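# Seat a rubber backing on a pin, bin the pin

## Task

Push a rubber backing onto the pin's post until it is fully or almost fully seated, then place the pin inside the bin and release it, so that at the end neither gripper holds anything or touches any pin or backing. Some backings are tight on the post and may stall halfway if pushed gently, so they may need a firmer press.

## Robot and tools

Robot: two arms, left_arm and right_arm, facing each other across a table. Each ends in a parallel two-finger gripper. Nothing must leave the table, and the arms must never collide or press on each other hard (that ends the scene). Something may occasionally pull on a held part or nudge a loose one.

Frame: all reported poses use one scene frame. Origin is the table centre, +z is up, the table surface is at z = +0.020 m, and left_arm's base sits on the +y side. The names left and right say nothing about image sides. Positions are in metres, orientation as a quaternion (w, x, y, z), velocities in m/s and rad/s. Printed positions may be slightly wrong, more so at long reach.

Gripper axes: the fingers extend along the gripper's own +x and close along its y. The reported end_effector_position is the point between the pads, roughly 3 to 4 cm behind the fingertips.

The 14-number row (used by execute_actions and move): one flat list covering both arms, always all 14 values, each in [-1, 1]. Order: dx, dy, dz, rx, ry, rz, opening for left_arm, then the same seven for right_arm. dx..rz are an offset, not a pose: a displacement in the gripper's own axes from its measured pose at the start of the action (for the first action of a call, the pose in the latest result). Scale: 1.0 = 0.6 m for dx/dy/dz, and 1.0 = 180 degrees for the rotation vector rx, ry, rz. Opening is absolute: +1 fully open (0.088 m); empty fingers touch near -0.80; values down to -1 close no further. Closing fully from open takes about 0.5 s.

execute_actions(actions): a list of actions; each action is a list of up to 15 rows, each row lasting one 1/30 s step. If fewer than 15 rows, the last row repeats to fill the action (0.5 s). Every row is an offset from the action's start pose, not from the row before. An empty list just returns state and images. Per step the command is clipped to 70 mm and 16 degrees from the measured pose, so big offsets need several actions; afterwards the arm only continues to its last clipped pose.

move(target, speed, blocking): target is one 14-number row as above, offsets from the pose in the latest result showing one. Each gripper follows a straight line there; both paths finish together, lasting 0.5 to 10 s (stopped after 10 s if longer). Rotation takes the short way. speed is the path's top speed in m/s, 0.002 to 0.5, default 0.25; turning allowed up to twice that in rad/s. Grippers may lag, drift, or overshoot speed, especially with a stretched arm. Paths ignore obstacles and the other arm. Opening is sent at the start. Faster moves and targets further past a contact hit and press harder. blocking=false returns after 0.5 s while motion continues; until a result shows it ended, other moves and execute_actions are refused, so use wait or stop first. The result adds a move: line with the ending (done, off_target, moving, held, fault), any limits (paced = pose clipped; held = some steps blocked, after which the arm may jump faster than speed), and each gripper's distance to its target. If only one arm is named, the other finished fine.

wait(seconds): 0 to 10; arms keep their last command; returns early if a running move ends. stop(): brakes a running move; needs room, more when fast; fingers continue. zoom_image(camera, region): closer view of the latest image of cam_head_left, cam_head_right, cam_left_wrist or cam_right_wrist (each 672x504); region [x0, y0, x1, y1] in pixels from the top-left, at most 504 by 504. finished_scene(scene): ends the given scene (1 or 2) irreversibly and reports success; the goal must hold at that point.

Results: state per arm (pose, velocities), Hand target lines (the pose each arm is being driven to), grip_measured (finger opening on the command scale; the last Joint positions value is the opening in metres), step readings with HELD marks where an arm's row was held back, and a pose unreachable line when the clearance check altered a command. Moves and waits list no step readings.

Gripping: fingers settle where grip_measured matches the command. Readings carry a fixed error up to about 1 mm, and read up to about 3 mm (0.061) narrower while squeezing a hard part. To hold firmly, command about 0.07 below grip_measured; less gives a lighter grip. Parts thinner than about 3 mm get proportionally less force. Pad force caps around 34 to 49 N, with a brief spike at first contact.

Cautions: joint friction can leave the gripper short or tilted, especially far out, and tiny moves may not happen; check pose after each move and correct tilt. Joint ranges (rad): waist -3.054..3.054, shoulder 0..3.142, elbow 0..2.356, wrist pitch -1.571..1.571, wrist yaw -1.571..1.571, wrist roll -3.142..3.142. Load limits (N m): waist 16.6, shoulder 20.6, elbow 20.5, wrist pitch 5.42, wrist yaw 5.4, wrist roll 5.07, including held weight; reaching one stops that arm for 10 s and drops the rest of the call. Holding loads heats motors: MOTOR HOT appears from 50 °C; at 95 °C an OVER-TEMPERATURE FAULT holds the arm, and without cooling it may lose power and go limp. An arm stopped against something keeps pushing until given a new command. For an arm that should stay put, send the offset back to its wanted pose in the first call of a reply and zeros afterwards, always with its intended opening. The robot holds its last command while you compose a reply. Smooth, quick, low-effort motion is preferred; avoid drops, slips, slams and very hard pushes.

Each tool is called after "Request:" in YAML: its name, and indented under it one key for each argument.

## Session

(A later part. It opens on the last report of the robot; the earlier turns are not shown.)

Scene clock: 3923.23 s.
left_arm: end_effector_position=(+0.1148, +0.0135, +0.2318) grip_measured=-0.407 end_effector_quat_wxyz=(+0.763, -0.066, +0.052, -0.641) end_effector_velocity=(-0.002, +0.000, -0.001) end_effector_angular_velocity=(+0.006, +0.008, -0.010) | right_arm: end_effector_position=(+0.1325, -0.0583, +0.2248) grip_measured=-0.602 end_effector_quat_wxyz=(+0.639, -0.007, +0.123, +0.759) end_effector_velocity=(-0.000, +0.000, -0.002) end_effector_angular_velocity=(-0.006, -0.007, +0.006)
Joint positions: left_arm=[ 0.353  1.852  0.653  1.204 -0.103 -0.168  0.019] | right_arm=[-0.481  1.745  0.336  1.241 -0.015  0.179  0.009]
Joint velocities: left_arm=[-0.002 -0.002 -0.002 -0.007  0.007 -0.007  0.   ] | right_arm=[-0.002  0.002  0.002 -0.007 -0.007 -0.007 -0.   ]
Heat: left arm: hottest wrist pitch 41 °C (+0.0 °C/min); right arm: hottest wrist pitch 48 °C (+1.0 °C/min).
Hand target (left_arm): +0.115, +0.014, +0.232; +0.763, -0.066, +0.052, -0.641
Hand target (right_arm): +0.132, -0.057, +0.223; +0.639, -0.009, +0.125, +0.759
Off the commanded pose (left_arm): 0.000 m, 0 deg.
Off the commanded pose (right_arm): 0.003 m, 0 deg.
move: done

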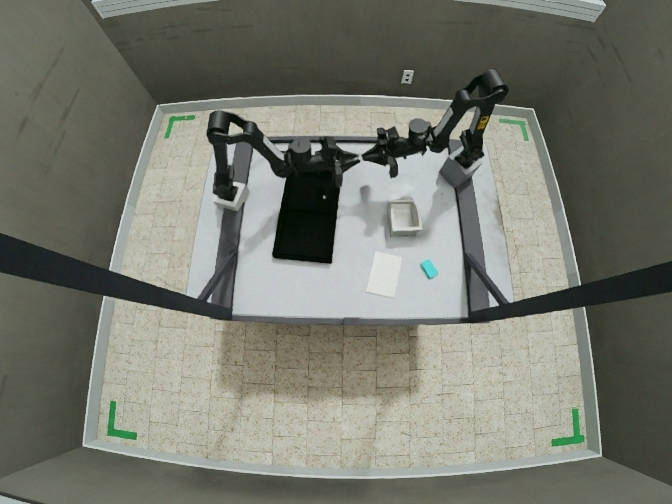

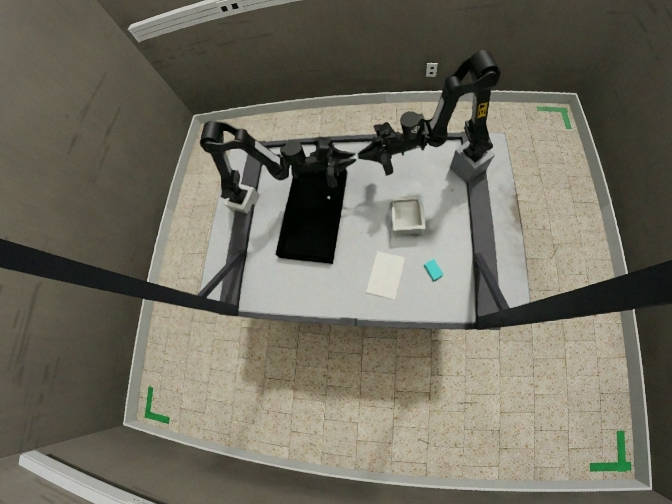

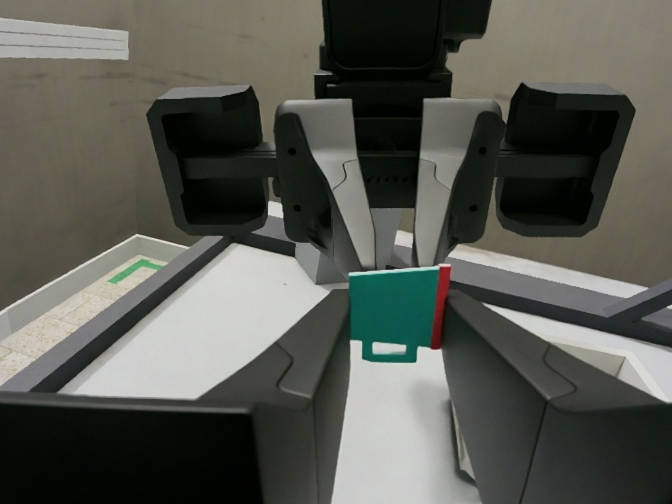

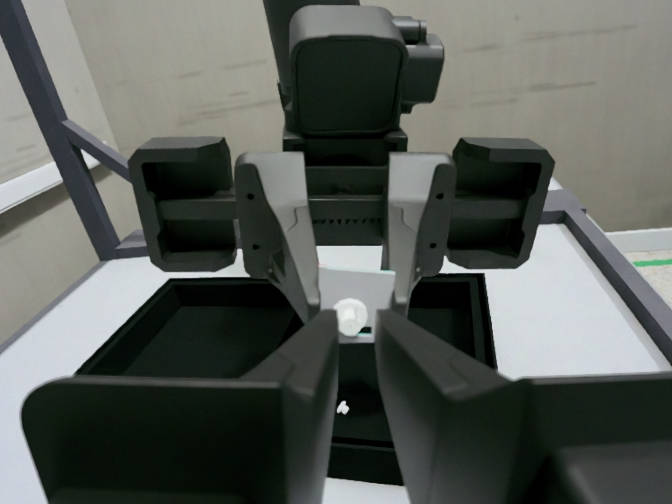

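Request:
execute_actions:
  actions:
    - [[0,0,0,0,0,0,-0.44, 0,0.002,-0.002,0,0.0018,0.0024,-0.60]]

Request:
move:
  target: [0,0,0,0,0,0,-0.44, 0.0163,-0.0008,-0.001,0,0,0,-0.60]
  speed: 0.02

Request:
zoom_image:
  camera: "cam_right_wrist"
  region: [290, 250, 430, 390]

Scene clock: 3938.30 s.
left_arm: end_effector_position=(+0.1148, +0.0135, +0.2318) grip_measured=-0.407 end_effector_quat_wxyz=(+0.763, -0.066, +0.052, -0.641) end_effector_velocity=(-0.000, +0.001, +0.004) end_effector_angular_velocity=(-0.013, +0.006, +0.005) | right_arm: end_effector_position=(+0.1318, -0.0583, +0.2248) grip_measured=-0.602 end_effector_quat_wxyz=(+0.637, -0.007, +0.123, +0.761) end_effector_velocity=(+0.002, -0.001, -0.001) end_effector_angular_velocity=(-0.006, -0.010, -0.008)
Joint positions: left_arm=[ 0.353  1.852  0.653  1.204 -0.103 -0.168  0.019] | right_arm=[-0.481  1.745  0.337  1.24  -0.02   0.179  0.009]
Joint velocities: left_arm=[-0.002 -0.007 -0.002  0.007 -0.007 -0.007 -0.   ] | right_arm=[-0.002 -0.002 -0.002 -0.007  0.007 -0.007 -0.   ]
Heat: left arm: hottest wrist pitch 41 °C (+0.0 °C/min); right arm: hottest wrist pitch 47 °C (-1.0 °C/min).
Hand target (left_arm): +0.115, +0.014, +0.232; +0.763, -0.066, +0.052, -0.641
Hand target (right_arm): +0.131, -0.059, +0.224; +0.636, -0.008, +0.125, +0.762
Off the commanded pose (left_arm): 0.000 m, 0 deg.
Off the commanded pose (right_arm): 0.001 m, 0 deg.
Step readings (end_effector_position):
0: left_arm (+0.1148, +0.0135, +0.2318) | right_arm (+0.1325, -0.0581, +0.2248)
1: left_arm (+0.1148, +0.0135, +0.2318) | right_arm (+0.1325, -0.0581, +0.2248)
2: left_arm (+0.1148, +0.0135, +0.2318) | right_arm (+0.1325, -0.0581, +0.2248)
4: left_arm (+0.1148, +0.0135, +0.2318) | right_arm (+0.1322, -0.0582, +0.2248)
8: left_arm (+0.1148, +0.0135, +0.2318) | right_arm (+0.1319, -0.0582, +0.2248)
15: end_effector_position above

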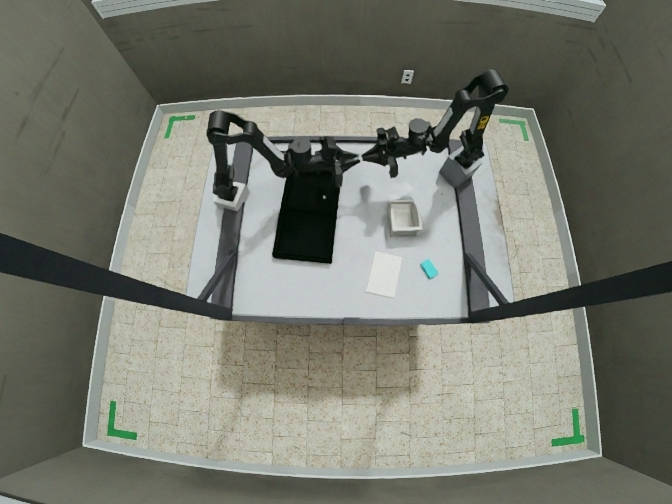

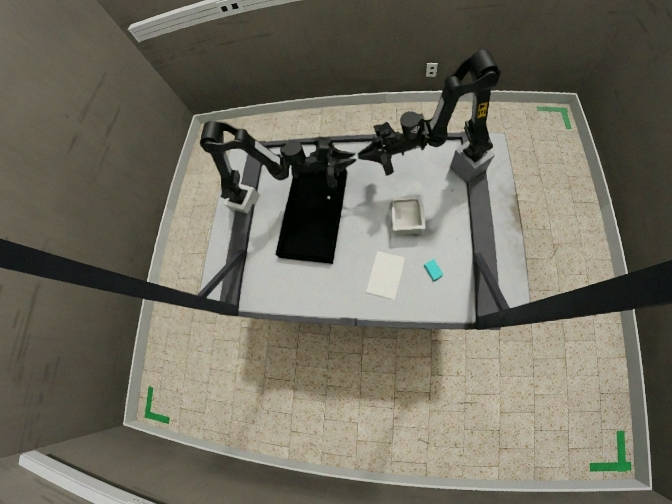

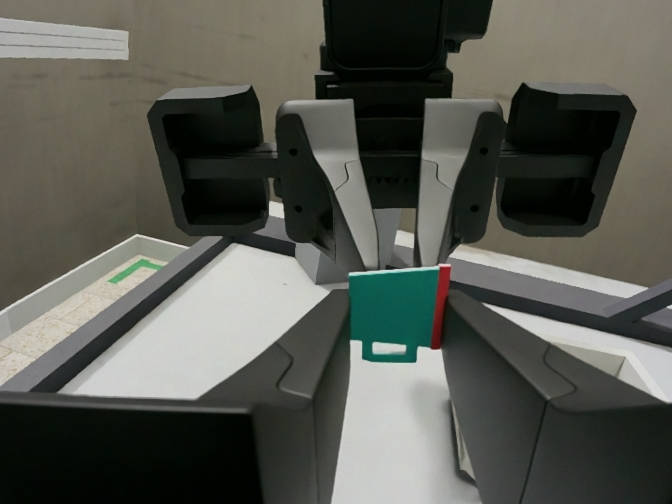

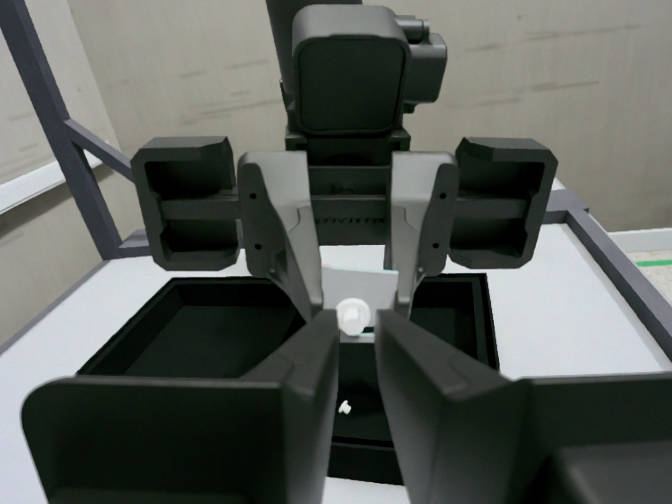

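Scene clock: 3939.00 s.
left_arm: end_effector_position=(+0.1148, +0.0135, +0.2316) grip_measured=-0.407 end_effector_quat_wxyz=(+0.763, -0.066, +0.053, -0.641) end_effector_velocity=(-0.002, -0.001, +0.000) end_effector_angular_velocity=(-0.001, +0.022, -0.000) | right_arm: end_effector_position=(+0.1306, -0.0512, +0.2233) grip_measured=-0.602 end_effector_quat_wxyz=(+0.637, -0.007, +0.123, +0.761) end_effector_velocity=(+0.002, -0.001, -0.001) end_effector_angular_velocity=(-0.003, -0.024, -0.006)
Joint positions: left_arm=[ 0.353  1.852  0.653  1.203 -0.103 -0.168  0.019] | right_arm=[-0.481  1.773  0.365  1.24  -0.02   0.179  0.009]
Joint velocities: left_arm=[-0.007 -0.002  0.002 -0.007 -0.007 -0.022 -0.   ] | right_arm=[-0.002 -0.002 -0.002 -0.007  0.007 -0.022 -0.   ]
Heat: left arm: hottest wrist pitch 41 °C (+0.0 °C/min); right arm: hottest wrist pitch 47 °C (-1.0 °C/min).
Hand target (left_arm): +0.115, +0.014, +0.232; +0.763, -0.066, +0.053, -0.641
Hand target (right_arm): +0.130, -0.049, +0.223; +0.637, -0.007, +0.123, +0.761
Off the commanded pose (left_arm): 0.000 m, 0 deg.
Off the commanded pose (right_arm): 0.002 m, 0 deg.
move: done

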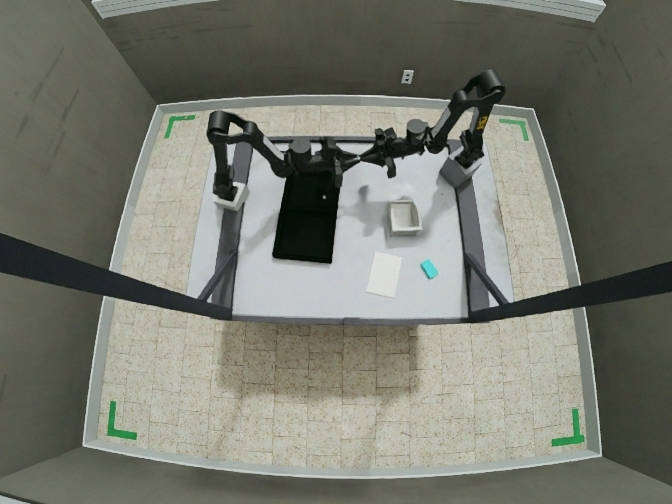

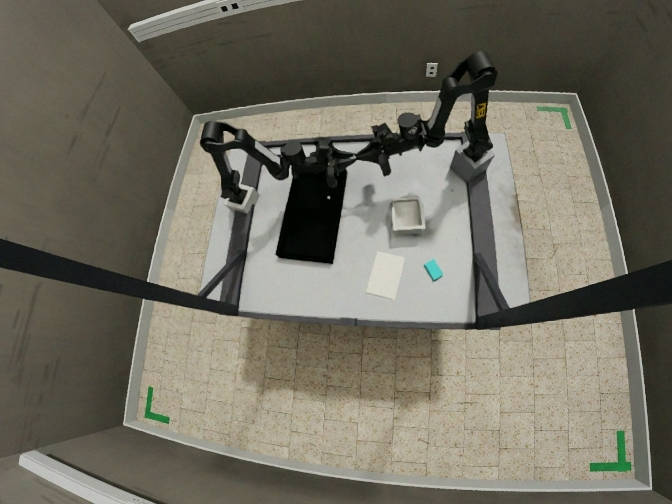

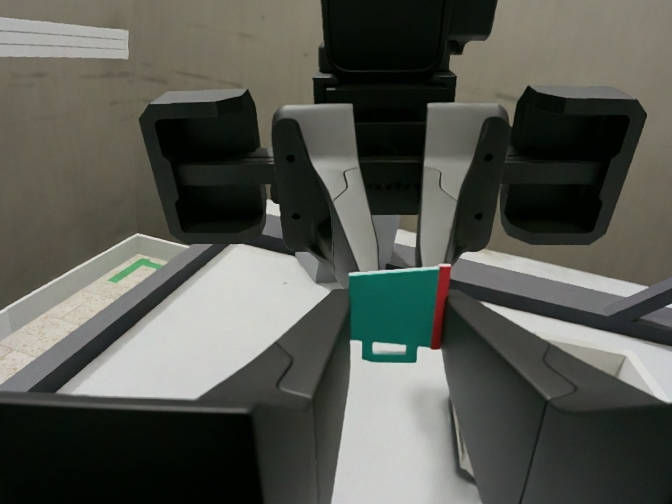

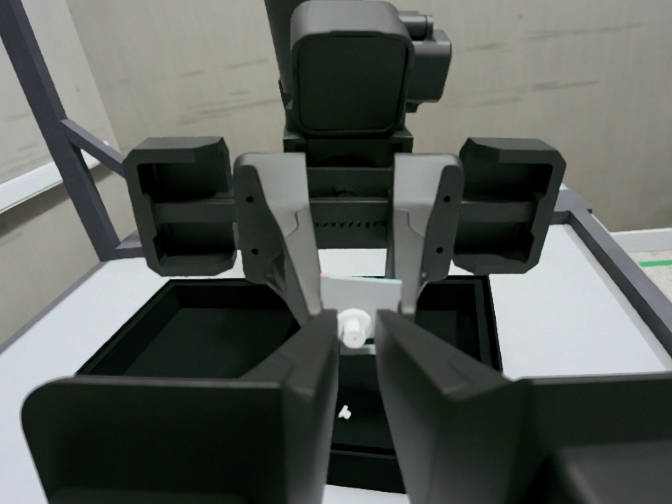

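Region (290, 250, 430, 390) of cam_right_wrist's 672x504 image, scaled by 3.600, with more detail than that image has.

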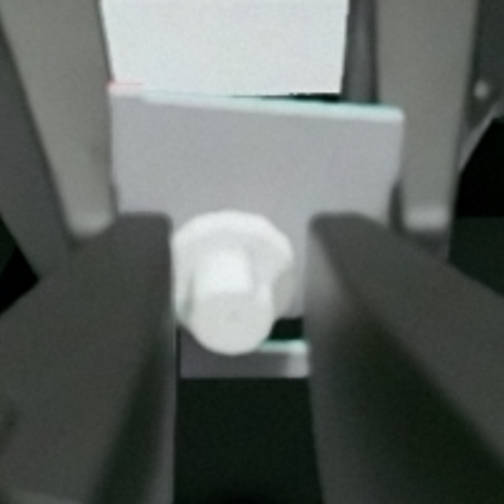

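Request:
execute_actions:
  actions: []

Scene clock: 3961.53 s.
left_arm: end_effector_position=(+0.1148, +0.0135, +0.2316) grip_measured=-0.407 end_effector_quat_wxyz=(+0.763, -0.066, +0.053, -0.641) end_effector_velocity=(-0.000, +0.001, -0.004) end_effector_angular_velocity=(+0.016, -0.021, +0.015) | right_arm: end_effector_position=(+0.1306, -0.0511, +0.2232) grip_measured=-0.602 end_effector_quat_wxyz=(+0.637, -0.007, +0.123, +0.761) end_effector_velocity=(-0.000, -0.001, +0.000) end_effector_angular_velocity=(-0.004, +0.008, +0.004)
Joint positions: left_arm=[ 0.353  1.852  0.653  1.203 -0.103 -0.168  0.019] | right_arm=[-0.481  1.774  0.365  1.241 -0.02   0.179  0.009]
Joint velocities: left_arm=[-0.007  0.002 -0.002 -0.007 -0.022  0.022  0.   ] | right_arm=[-0.002 -0.007 -0.002 -0.007 -0.007  0.007 -0.   ]
Heat: left arm: hottest wrist pitch 41 °C (+0.0 °C/min); right arm: hottest wrist pitch 47 °C (-1.0 °C/min).
Hand target (left_arm): +0.115, +0.014, +0.232; +0.763, -0.066, +0.052, -0.641
Hand target (right_arm): +0.130, -0.049, +0.223; +0.637, -0.007, +0.123, +0.761
Off the commanded pose (left_arm): 0.000 m, 0 deg.
Off the commanded pose (right_arm): 0.002 m, 0 deg.

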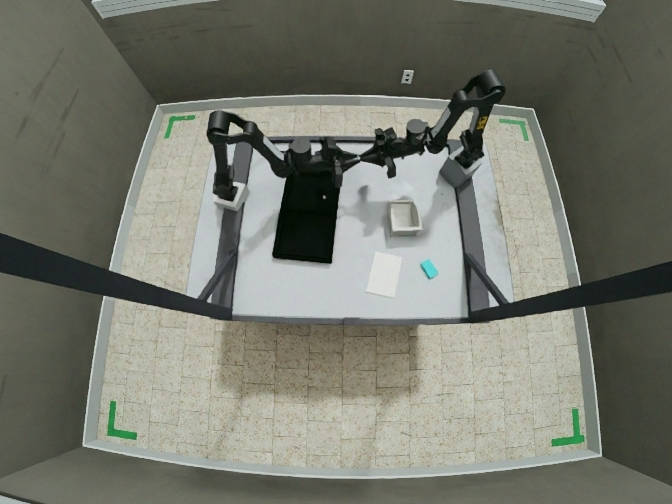

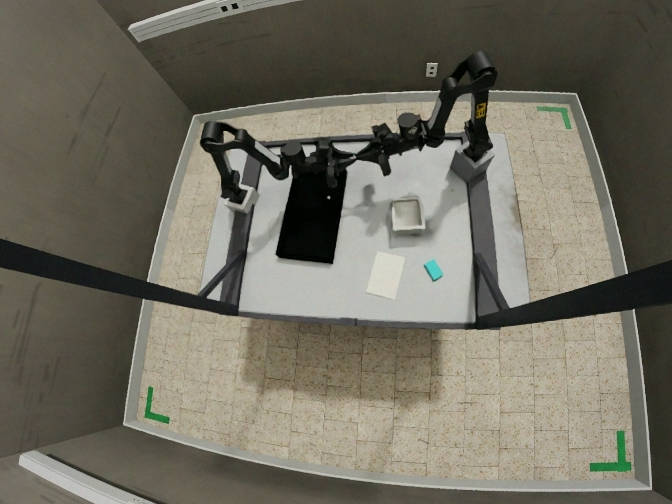

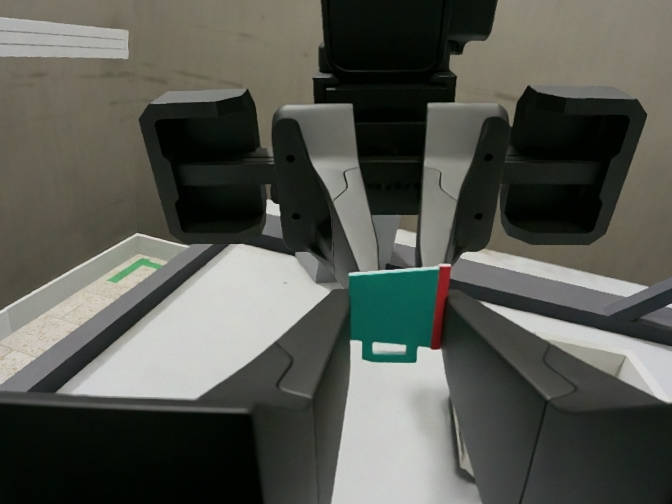

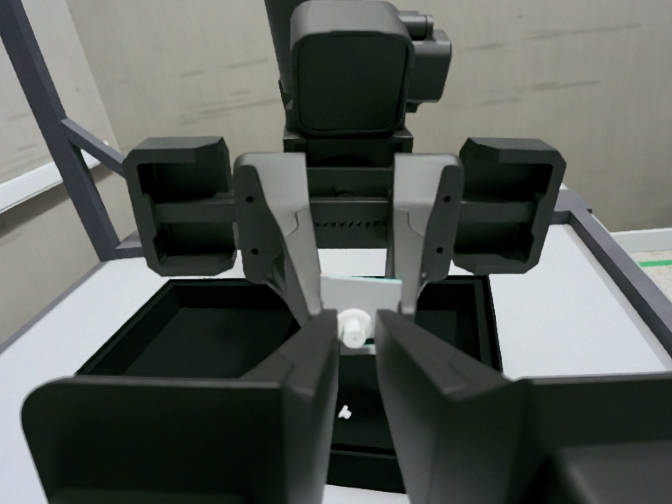

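Request:
zoom_image:
  camera: "cam_right_wrist"
  region: [296, 260, 426, 370]

Region (296, 260, 426, 370) of cam_right_wrist's 672x504 image, scaled by 3.877, with more detail than that image has; it fills the top 426 rows of this view, and the rest is white.

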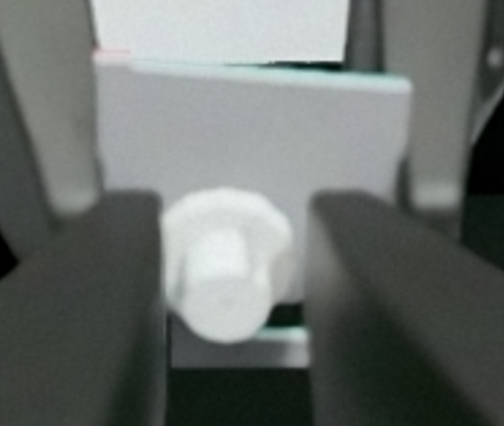

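Request:
zoom_image:
  camera: "cam_right_wrist"
  region: [330, 300, 385, 355]

Request:
zoom_image:
  camera: "cam_head_left"
  region: [330, 140, 390, 185]

Region (330, 300, 385, 355) of cam_right_wrist's 672x504 image, scaled by 9.164, with more detail than that image has.

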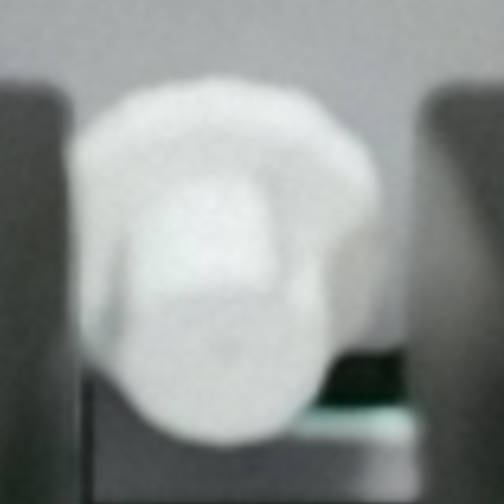

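Region (330, 140, 390, 185) of cam_head_left's 672x504 image, scaled by 8.400, with more detail than that image has; it fills the top 378 rows of this view, and the rest is white.

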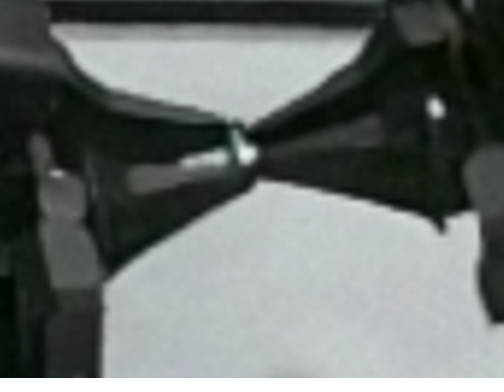

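Request:
execute_actions:
  actions:
    - [[0,0,0,0,0,0,-0.44, 0,0,0,0,0,0,-0.68]]
    - [[0,0,0,0,0,0,-0.44, 0,0,0,0,0,0,-0.765]]

Scene clock: 4082.53 s.
left_arm: end_effector_position=(+0.1148, +0.0135, +0.2316) grip_measured=-0.407 end_effector_quat_wxyz=(+0.763, -0.066, +0.053, -0.641) end_effector_velocity=(+0.000, -0.000, +0.000) end_effector_angular_velocity=(+0.004, -0.007, +0.005) | right_arm: end_effector_position=(+0.1303, -0.0512, +0.2232) grip_measured=-0.754 end_effector_quat_wxyz=(+0.637, -0.007, +0.123, +0.761) end_effector_velocity=(-0.000, -0.001, +0.002) end_effector_angular_velocity=(+0.004, -0.005, +0.006)
Joint positions: left_arm=[ 0.353  1.852  0.653  1.203 -0.103 -0.168  0.019] | right_arm=[-0.481  1.774  0.365  1.241 -0.021  0.179  0.002]
Joint velocities: left_arm=[-0.002 -0.002  0.002 -0.007 -0.007  0.007  0.   ] | right_arm=[-0.002 -0.012 -0.002 -0.007 -0.007 -0.007 -0.   ]
Heat: left arm: hottest wrist pitch 42 °C (+1.0 °C/min); right arm: hottest wrist pitch 49 °C (+1.0 °C/min).
Hand target (left_arm): +0.115, +0.014, +0.232; +0.762, -0.066, +0.053, -0.642
Hand target (right_arm): +0.131, -0.051, +0.223; +0.637, -0.007, +0.123, +0.761
Off the commanded pose (left_arm): 0.000 m, 0 deg.
Off the commanded pose (right_arm): 0.000 m, 0 deg.
Step readings (end_effector_position; steps 1 to 15: 1st action; 16 to 30: 2nd action):
0: left_arm (+0.1148, +0.0135, +0.2316) | right_arm (+0.1306, -0.0511, +0.2232)
1: left_arm (+0.1148, +0.0135, +0.2316) | right_arm (+0.1306, -0.0511, +0.2232)
2: left_arm (+0.1148, +0.0135, +0.2316) | right_arm (+0.1306, -0.0511, +0.2232)
4: left_arm (+0.1148, +0.0135, +0.2316) | right_arm (+0.1306, -0.0511, +0.2232)
8: left_arm (+0.1148, +0.0135, +0.2316) | right_arm (+0.1306, -0.0511, +0.2232)
15: left_arm (+0.1148, +0.0135, +0.2316) | right_arm (+0.1304, -0.0512, +0.2232)
16: left_arm (+0.1148, +0.0135, +0.2316) | right_arm (+0.1304, -0.0512, +0.2232)
17: left_arm (+0.1148, +0.0135, +0.2316) | right_arm (+0.1303, -0.0512, +0.2232)
19: left_arm (+0.1148, +0.0135, +0.2316) | right_arm (+0.1303, -0.0512, +0.2232)
23: left_arm (+0.1148, +0.0135, +0.2316) | right_arm (+0.1303, -0.0512, +0.2232)
30: end_effector_position above

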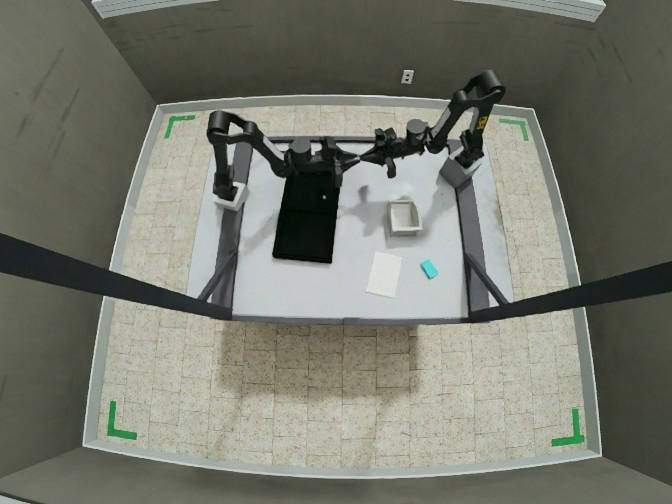

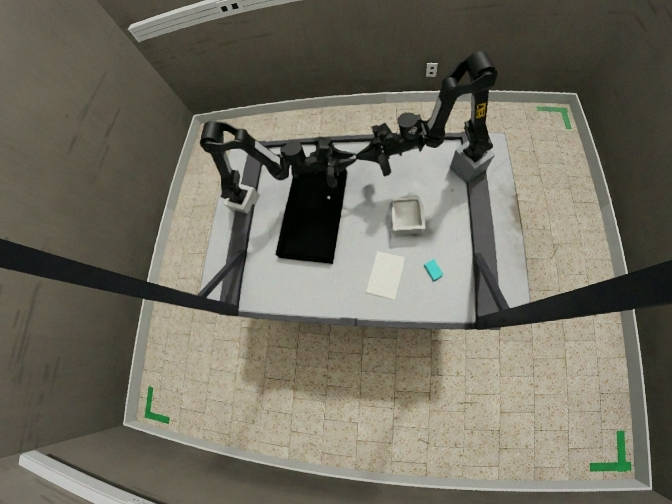

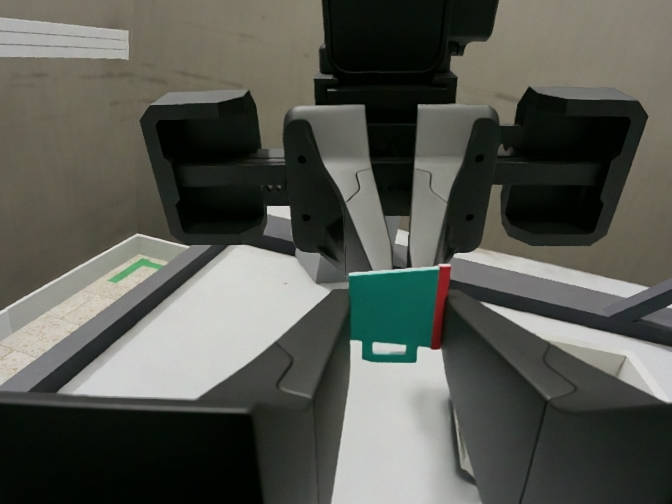

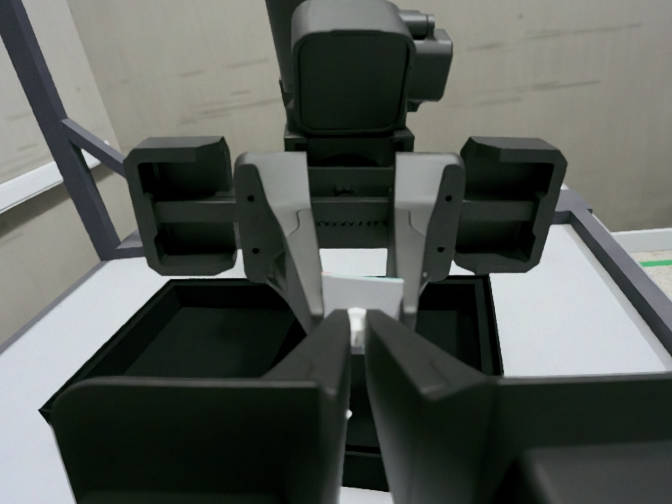

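Request:
zoom_image:
  camera: "cam_right_wrist"
  region: [296, 260, 426, 370]

Region (296, 260, 426, 370) of cam_right_wrist's 672x504 image, scaled by 3.877, with more detail than that image has; it fills the top 426 rows of this view, and the rest is white.

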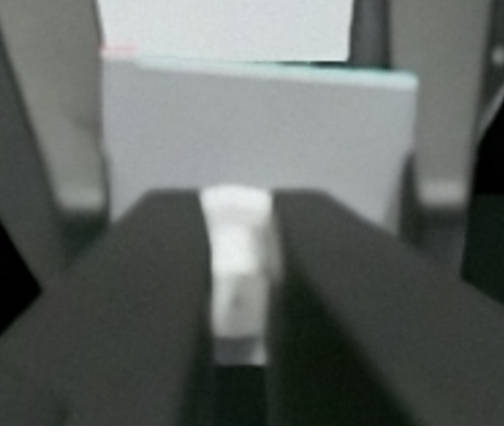

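Request:
zoom_image:
  camera: "cam_right_wrist"
  region: [335, 302, 385, 357]

Region (335, 302, 385, 357) of cam_right_wrist's 672x504 image, scaled by 9.164, with more detail than that image has; it fills the left 458 columns of this view, and the rest is white.

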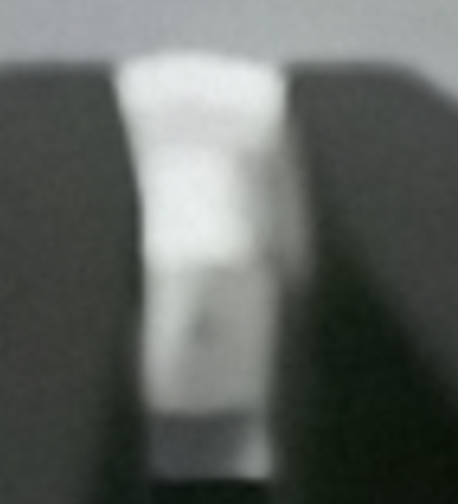

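Request:
execute_actions:
  actions:
    - [[0,0,0,0,0,0,-0.12, 0,0,0,0,0,0,-0.765]]

Request:
move:
  target: [-0.15,0,0,0,0,0,-0.12, 0,0,0,0,0,0,-0.765]
  speed: 0.1

Scene clock: 4098.23 s.
left_arm: end_effector_position=(+0.1148, +0.0135, +0.2316) grip_measured=-0.124 end_effector_quat_wxyz=(+0.763, -0.066, +0.053, -0.641) end_effector_velocity=(-0.000, +0.001, +0.001) end_effector_angular_velocity=(+0.001, +0.007, +0.015) | right_arm: end_effector_position=(+0.1303, -0.0512, +0.2232) grip_measured=-0.755 end_effector_quat_wxyz=(+0.637, -0.007, +0.123, +0.761) end_effector_velocity=(+0.002, -0.000, +0.000) end_effector_angular_velocity=(-0.001, -0.009, -0.008)
Joint positions: left_arm=[ 0.353  1.852  0.653  1.203 -0.103 -0.168  0.033] | right_arm=[-0.481  1.774  0.365  1.241 -0.021  0.179  0.002]
Joint velocities: left_arm=[-0.007 -0.007 -0.002 -0.007 -0.022 -0.007  0.001] | right_arm=[-0.002 -0.007 -0.002 -0.007  0.007 -0.007 -0.   ]
Heat: left arm: hottest wrist pitch 41 °C (-1.0 °C/min); right arm: hottest wrist pitch 48 °C (+0.0 °C/min).
Hand target (left_arm): +0.115, +0.014, +0.232; +0.763, -0.066, +0.053, -0.641
Hand target (right_arm): +0.130, -0.051, +0.223; +0.637, -0.007, +0.123, +0.761
Off the commanded pose (left_arm): 0.000 m, 0 deg.
Off the commanded pose (right_arm): 0.000 m, 0 deg.
Step readings (end_effector_position):
0: left_arm (+0.1148, +0.0135, +0.2316) | right_arm (+0.1303, -0.0512, +0.2232)
1: left_arm (+0.1148, +0.0135, +0.2316) | right_arm (+0.1303, -0.0512, +0.2232)
2: left_arm (+0.1148, +0.0135, +0.2316) | right_arm (+0.1303, -0.0512, +0.2232)
4: left_arm (+0.1148, +0.0135, +0.2316) | right_arm (+0.1303, -0.0512, +0.2232)
8: left_arm (+0.1148, +0.0135, +0.2316) | right_arm (+0.1303, -0.0512, +0.2232)
15: end_effector_position above

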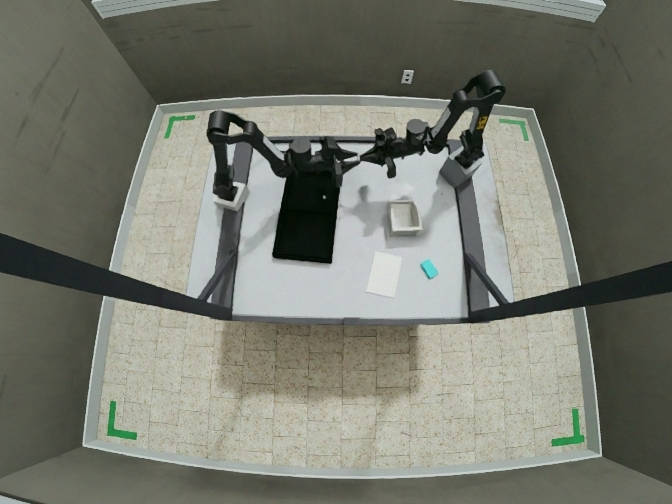

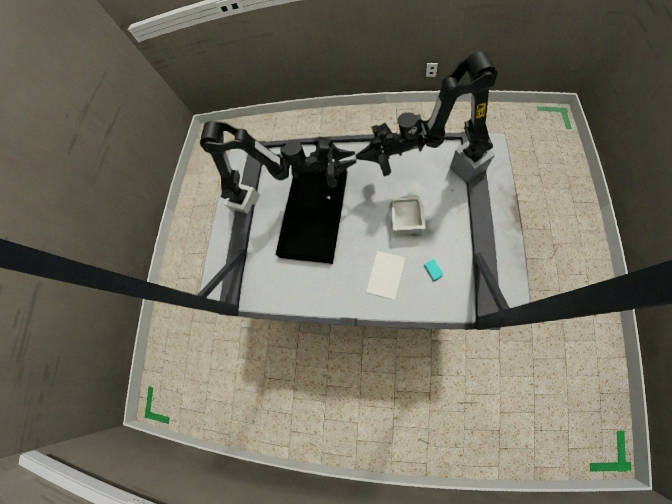

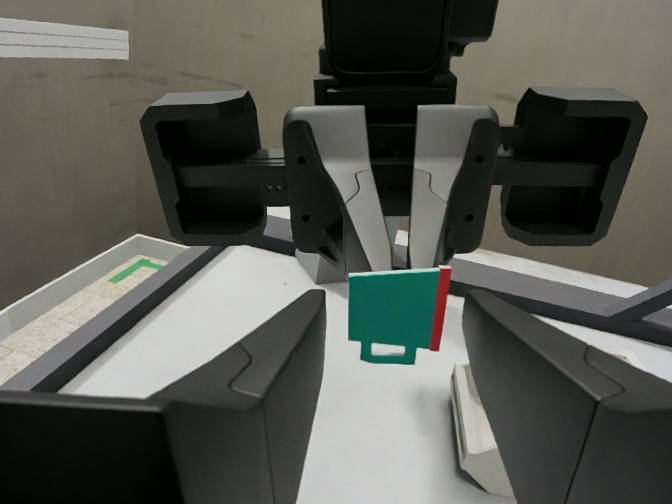

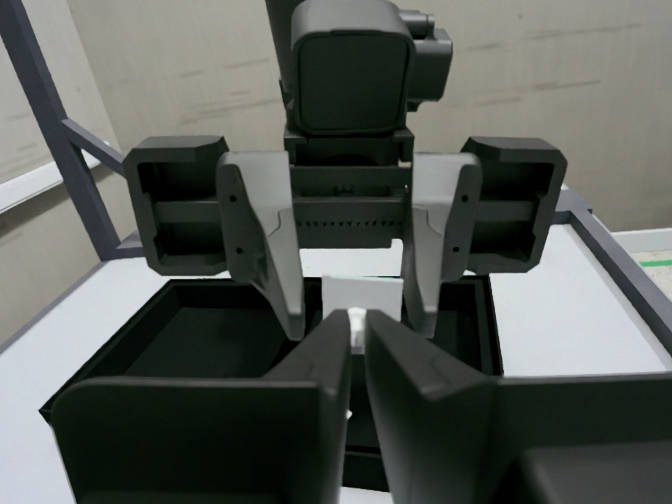

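Scene clock: 4099.57 s.
left_arm: end_effector_position=(+0.1009, +0.0996, +0.2322) grip_measured=-0.123 end_effector_quat_wxyz=(+0.763, -0.066, +0.053, -0.641) end_effector_velocity=(-0.002, +0.002, -0.002) end_effector_angular_velocity=(+0.006, +0.007, -0.000) | right_arm: end_effector_position=(+0.1303, -0.0512, +0.2232) grip_measured=-0.755 end_effector_quat_wxyz=(+0.637, -0.007, +0.123, +0.761) end_effector_velocity=(+0.002, +0.000, -0.003) end_effector_angular_velocity=(-0.015, -0.011, -0.008)
Joint positions: left_arm=[ 0.317  1.578  0.307  1.275 -0.139 -0.168  0.033] | right_arm=[-0.481  1.774  0.365  1.241 -0.021  0.179  0.002]
Joint velocities: left_arm=[-0.007 -0.007 -0.007 -0.007 -0.007 -0.007 -0.   ] | right_arm=[-0.002 -0.002  0.002 -0.022  0.007 -0.007 -0.   ]
Heat: left arm: hottest wrist pitch 41 °C (-1.0 °C/min); right arm: hottest wrist pitch 48 °C (+0.0 °C/min).
Hand target (left_arm): +0.100, +0.102, +0.232; +0.763, -0.066, +0.053, -0.641
Hand target (right_arm): +0.130, -0.051, +0.223; +0.637, -0.007, +0.123, +0.761
Off the commanded pose (left_arm): 0.003 m, 0 deg.
Off the commanded pose (right_arm): 0.000 m, 0 deg.
move: done

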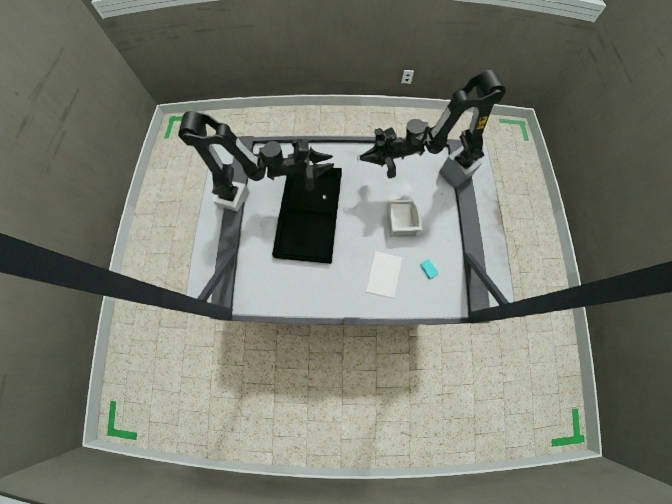

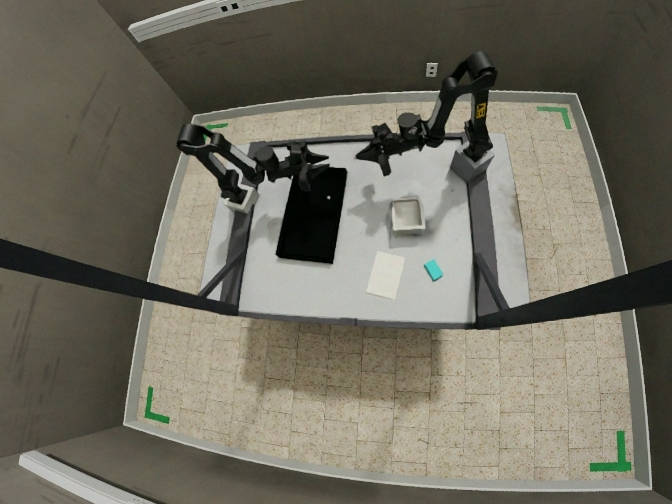

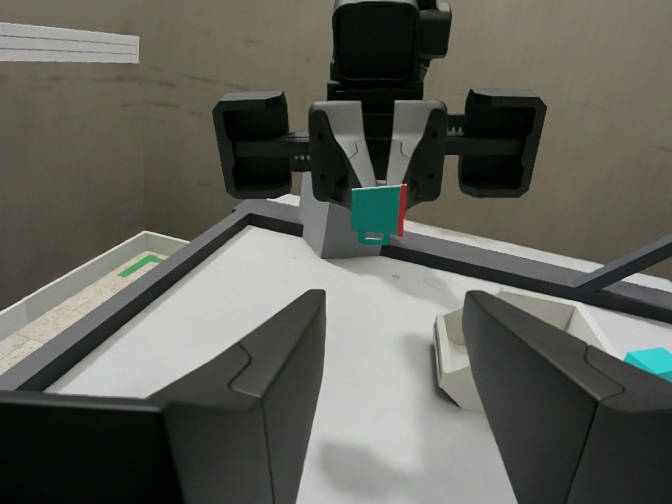

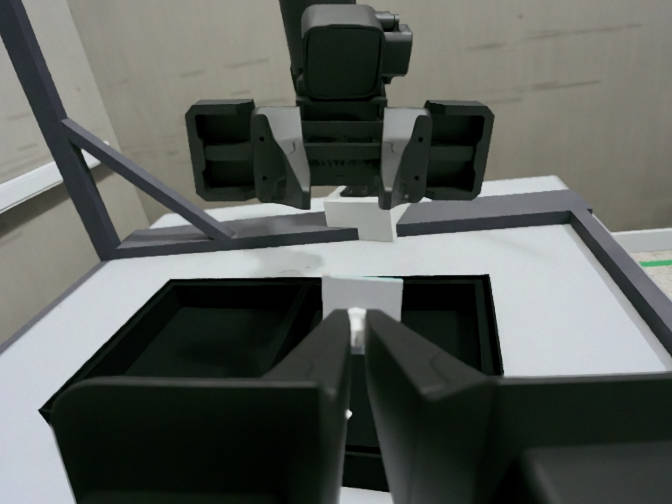

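Request:
move:
  target: [-0.0779,0.0739,-0.16,0.0554,0.168,0.0037,-0.12, 0.0546,-0.0712,-0.1892,-0.026,0.4875,-0.0591,-0.765]
  speed: 0.25

Scene clock: 4149.27 s.
left_arm: end_effector_position=(+0.1199, +0.1480, +0.1308) grip_measured=-0.123 end_effector_quat_wxyz=(+0.729, +0.170, +0.192, -0.635) end_effector_velocity=(-0.002, +0.001, -0.001) end_effector_angular_velocity=(+0.006, +0.011, -0.005) | right_arm: end_effector_position=(+0.1484, -0.0347, +0.1067) grip_measured=-0.755 end_effector_quat_wxyz=(+0.438, -0.559, +0.501, +0.494) end_effector_velocity=(-0.002, -0.003, +0.006) end_effector_angular_velocity=(-0.029, +0.019, +0.002)
Joint positions: left_arm=[0.461 1.454 0.254 0.681 0.034 0.024 0.033] | right_arm=[-0.527  2.314  1.646 -1.03  -0.007  0.011  0.002]
Joint velocities: left_arm=[-0.002 -0.002 -0.002 -0.007  0.007 -0.007  0.   ] | right_arm=[-0.002  0.002  0.027 -0.051 -0.022 -0.007 -0.   ]
Heat: left arm: hottest wrist pitch 41 °C (+0.0 °C/min); right arm: hottest wrist pitch 47 °C (-1.0 °C/min).
Hand target (left_arm): +0.120, +0.150, +0.130; +0.728, +0.172, +0.192, -0.635
Hand target (right_arm): +0.149, -0.035, +0.103; -0.435, +0.563, -0.502, -0.491
Off the commanded pose (left_arm): 0.002 m, 0 deg.
Off the commanded pose (right_arm): 0.007 m, 1 deg.
move: done

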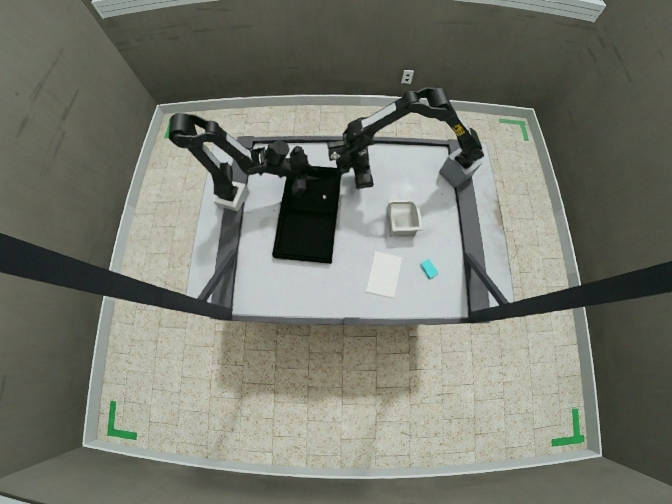

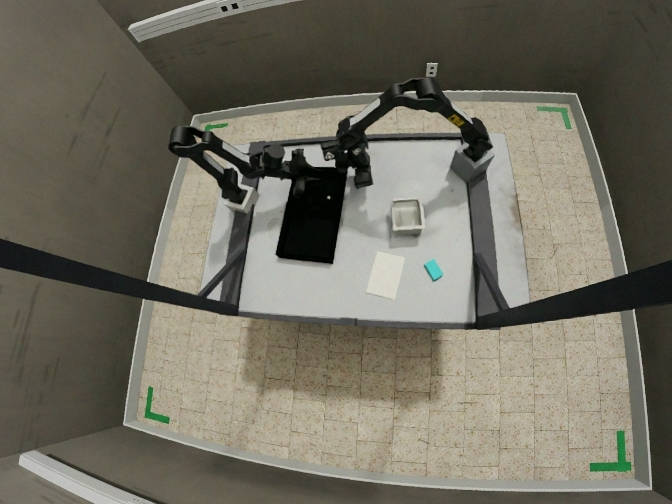

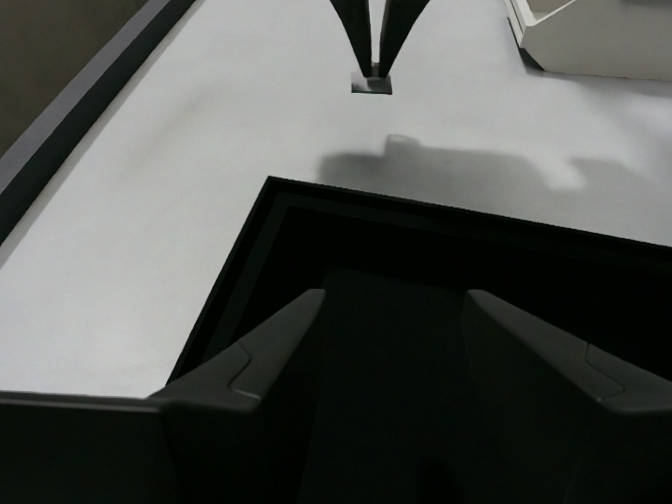

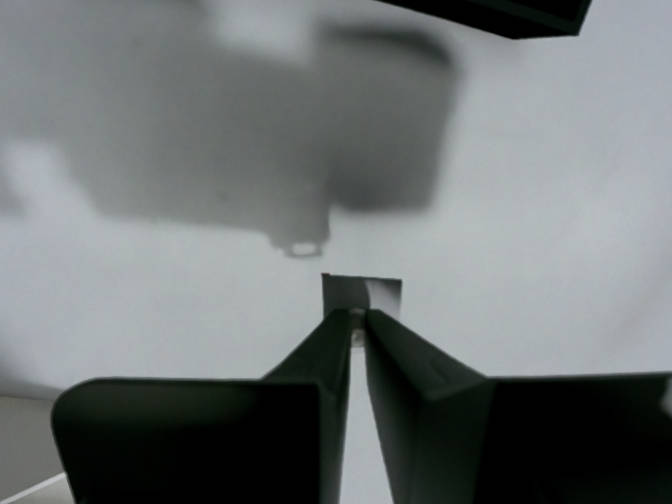

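Request:
move:
  target: [0,0,0,0,0,0,-0.12, 0.0672,-0.0004,0.0086,0,0.005,0,-0.765]
  speed: 0.05

Scene clock: 4158.80 s.
left_arm: end_effector_position=(+0.1199, +0.1481, +0.1307) grip_measured=-0.123 end_effector_quat_wxyz=(+0.729, +0.171, +0.193, -0.635) end_effector_velocity=(-0.000, +0.006, -0.010) end_effector_angular_velocity=(+0.047, +0.004, +0.015) | right_arm: end_effector_position=(+0.1479, -0.0303, +0.0733) grip_measured=-0.755 end_effector_quat_wxyz=(+0.439, -0.558, +0.500, +0.495) end_effector_velocity=(-0.001, +0.005, +0.002) end_effector_angular_velocity=(+0.026, +0.011, +0.004)
Joint positions: left_arm=[0.461 1.454 0.254 0.68  0.034 0.024 0.033] | right_arm=[-0.527  2.388  1.633 -0.94  -0.007  0.011  0.002]
Joint velocities: left_arm=[-0.007  0.002 -0.007 -0.037 -0.022 -0.007 -0.   ] | right_arm=[-0.002 -0.007 -0.002  0.022 -0.007 -0.007 -0.   ]
Heat: left arm: hottest wrist pitch 41 °C (+0.0 °C/min); right arm: hottest wrist pitch 45 °C (-3.0 °C/min).
Hand target (left_arm): +0.120, +0.148, +0.131; +0.729, +0.170, +0.192, -0.635
Hand target (right_arm): +0.148, -0.034, +0.066; -0.434, +0.562, -0.504, -0.490
Off the commanded pose (left_arm): 0.000 m, 0 deg.
Off the commanded pose (right_arm): 0.008 m, 1 deg.
move: done

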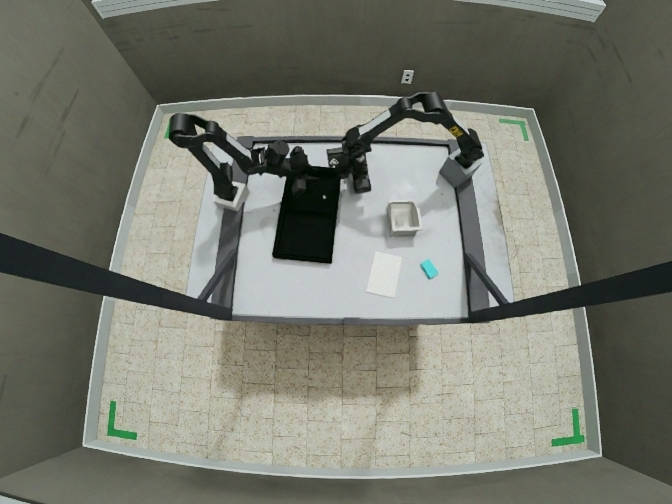

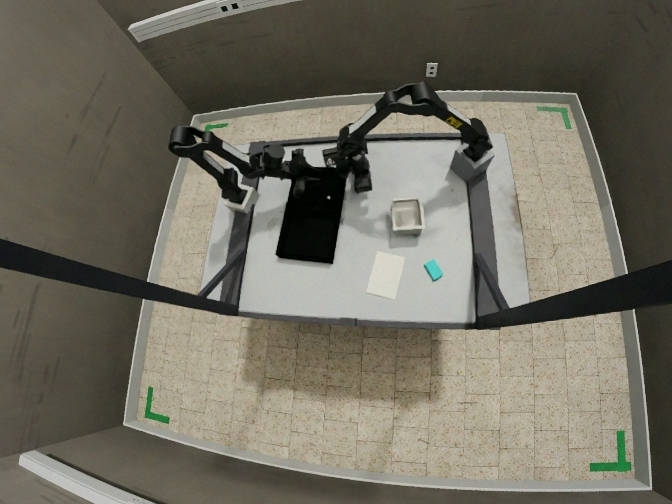

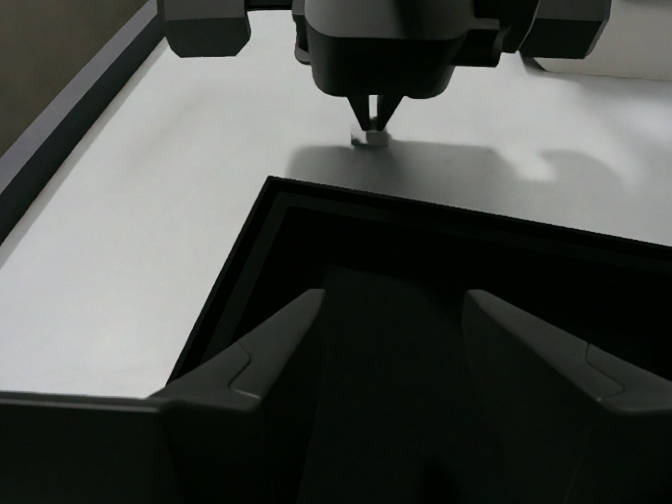

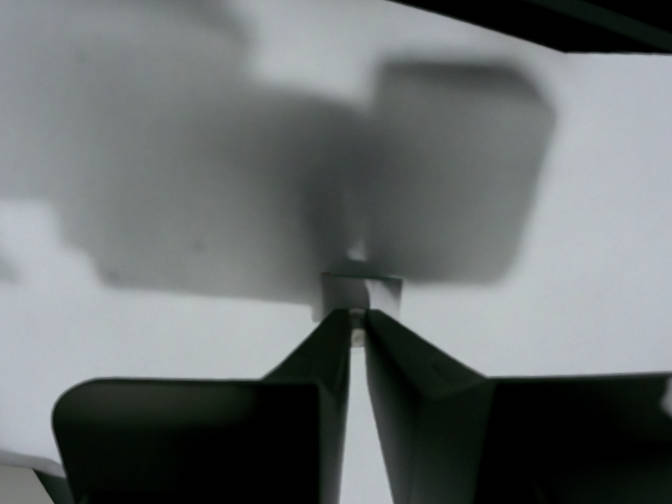

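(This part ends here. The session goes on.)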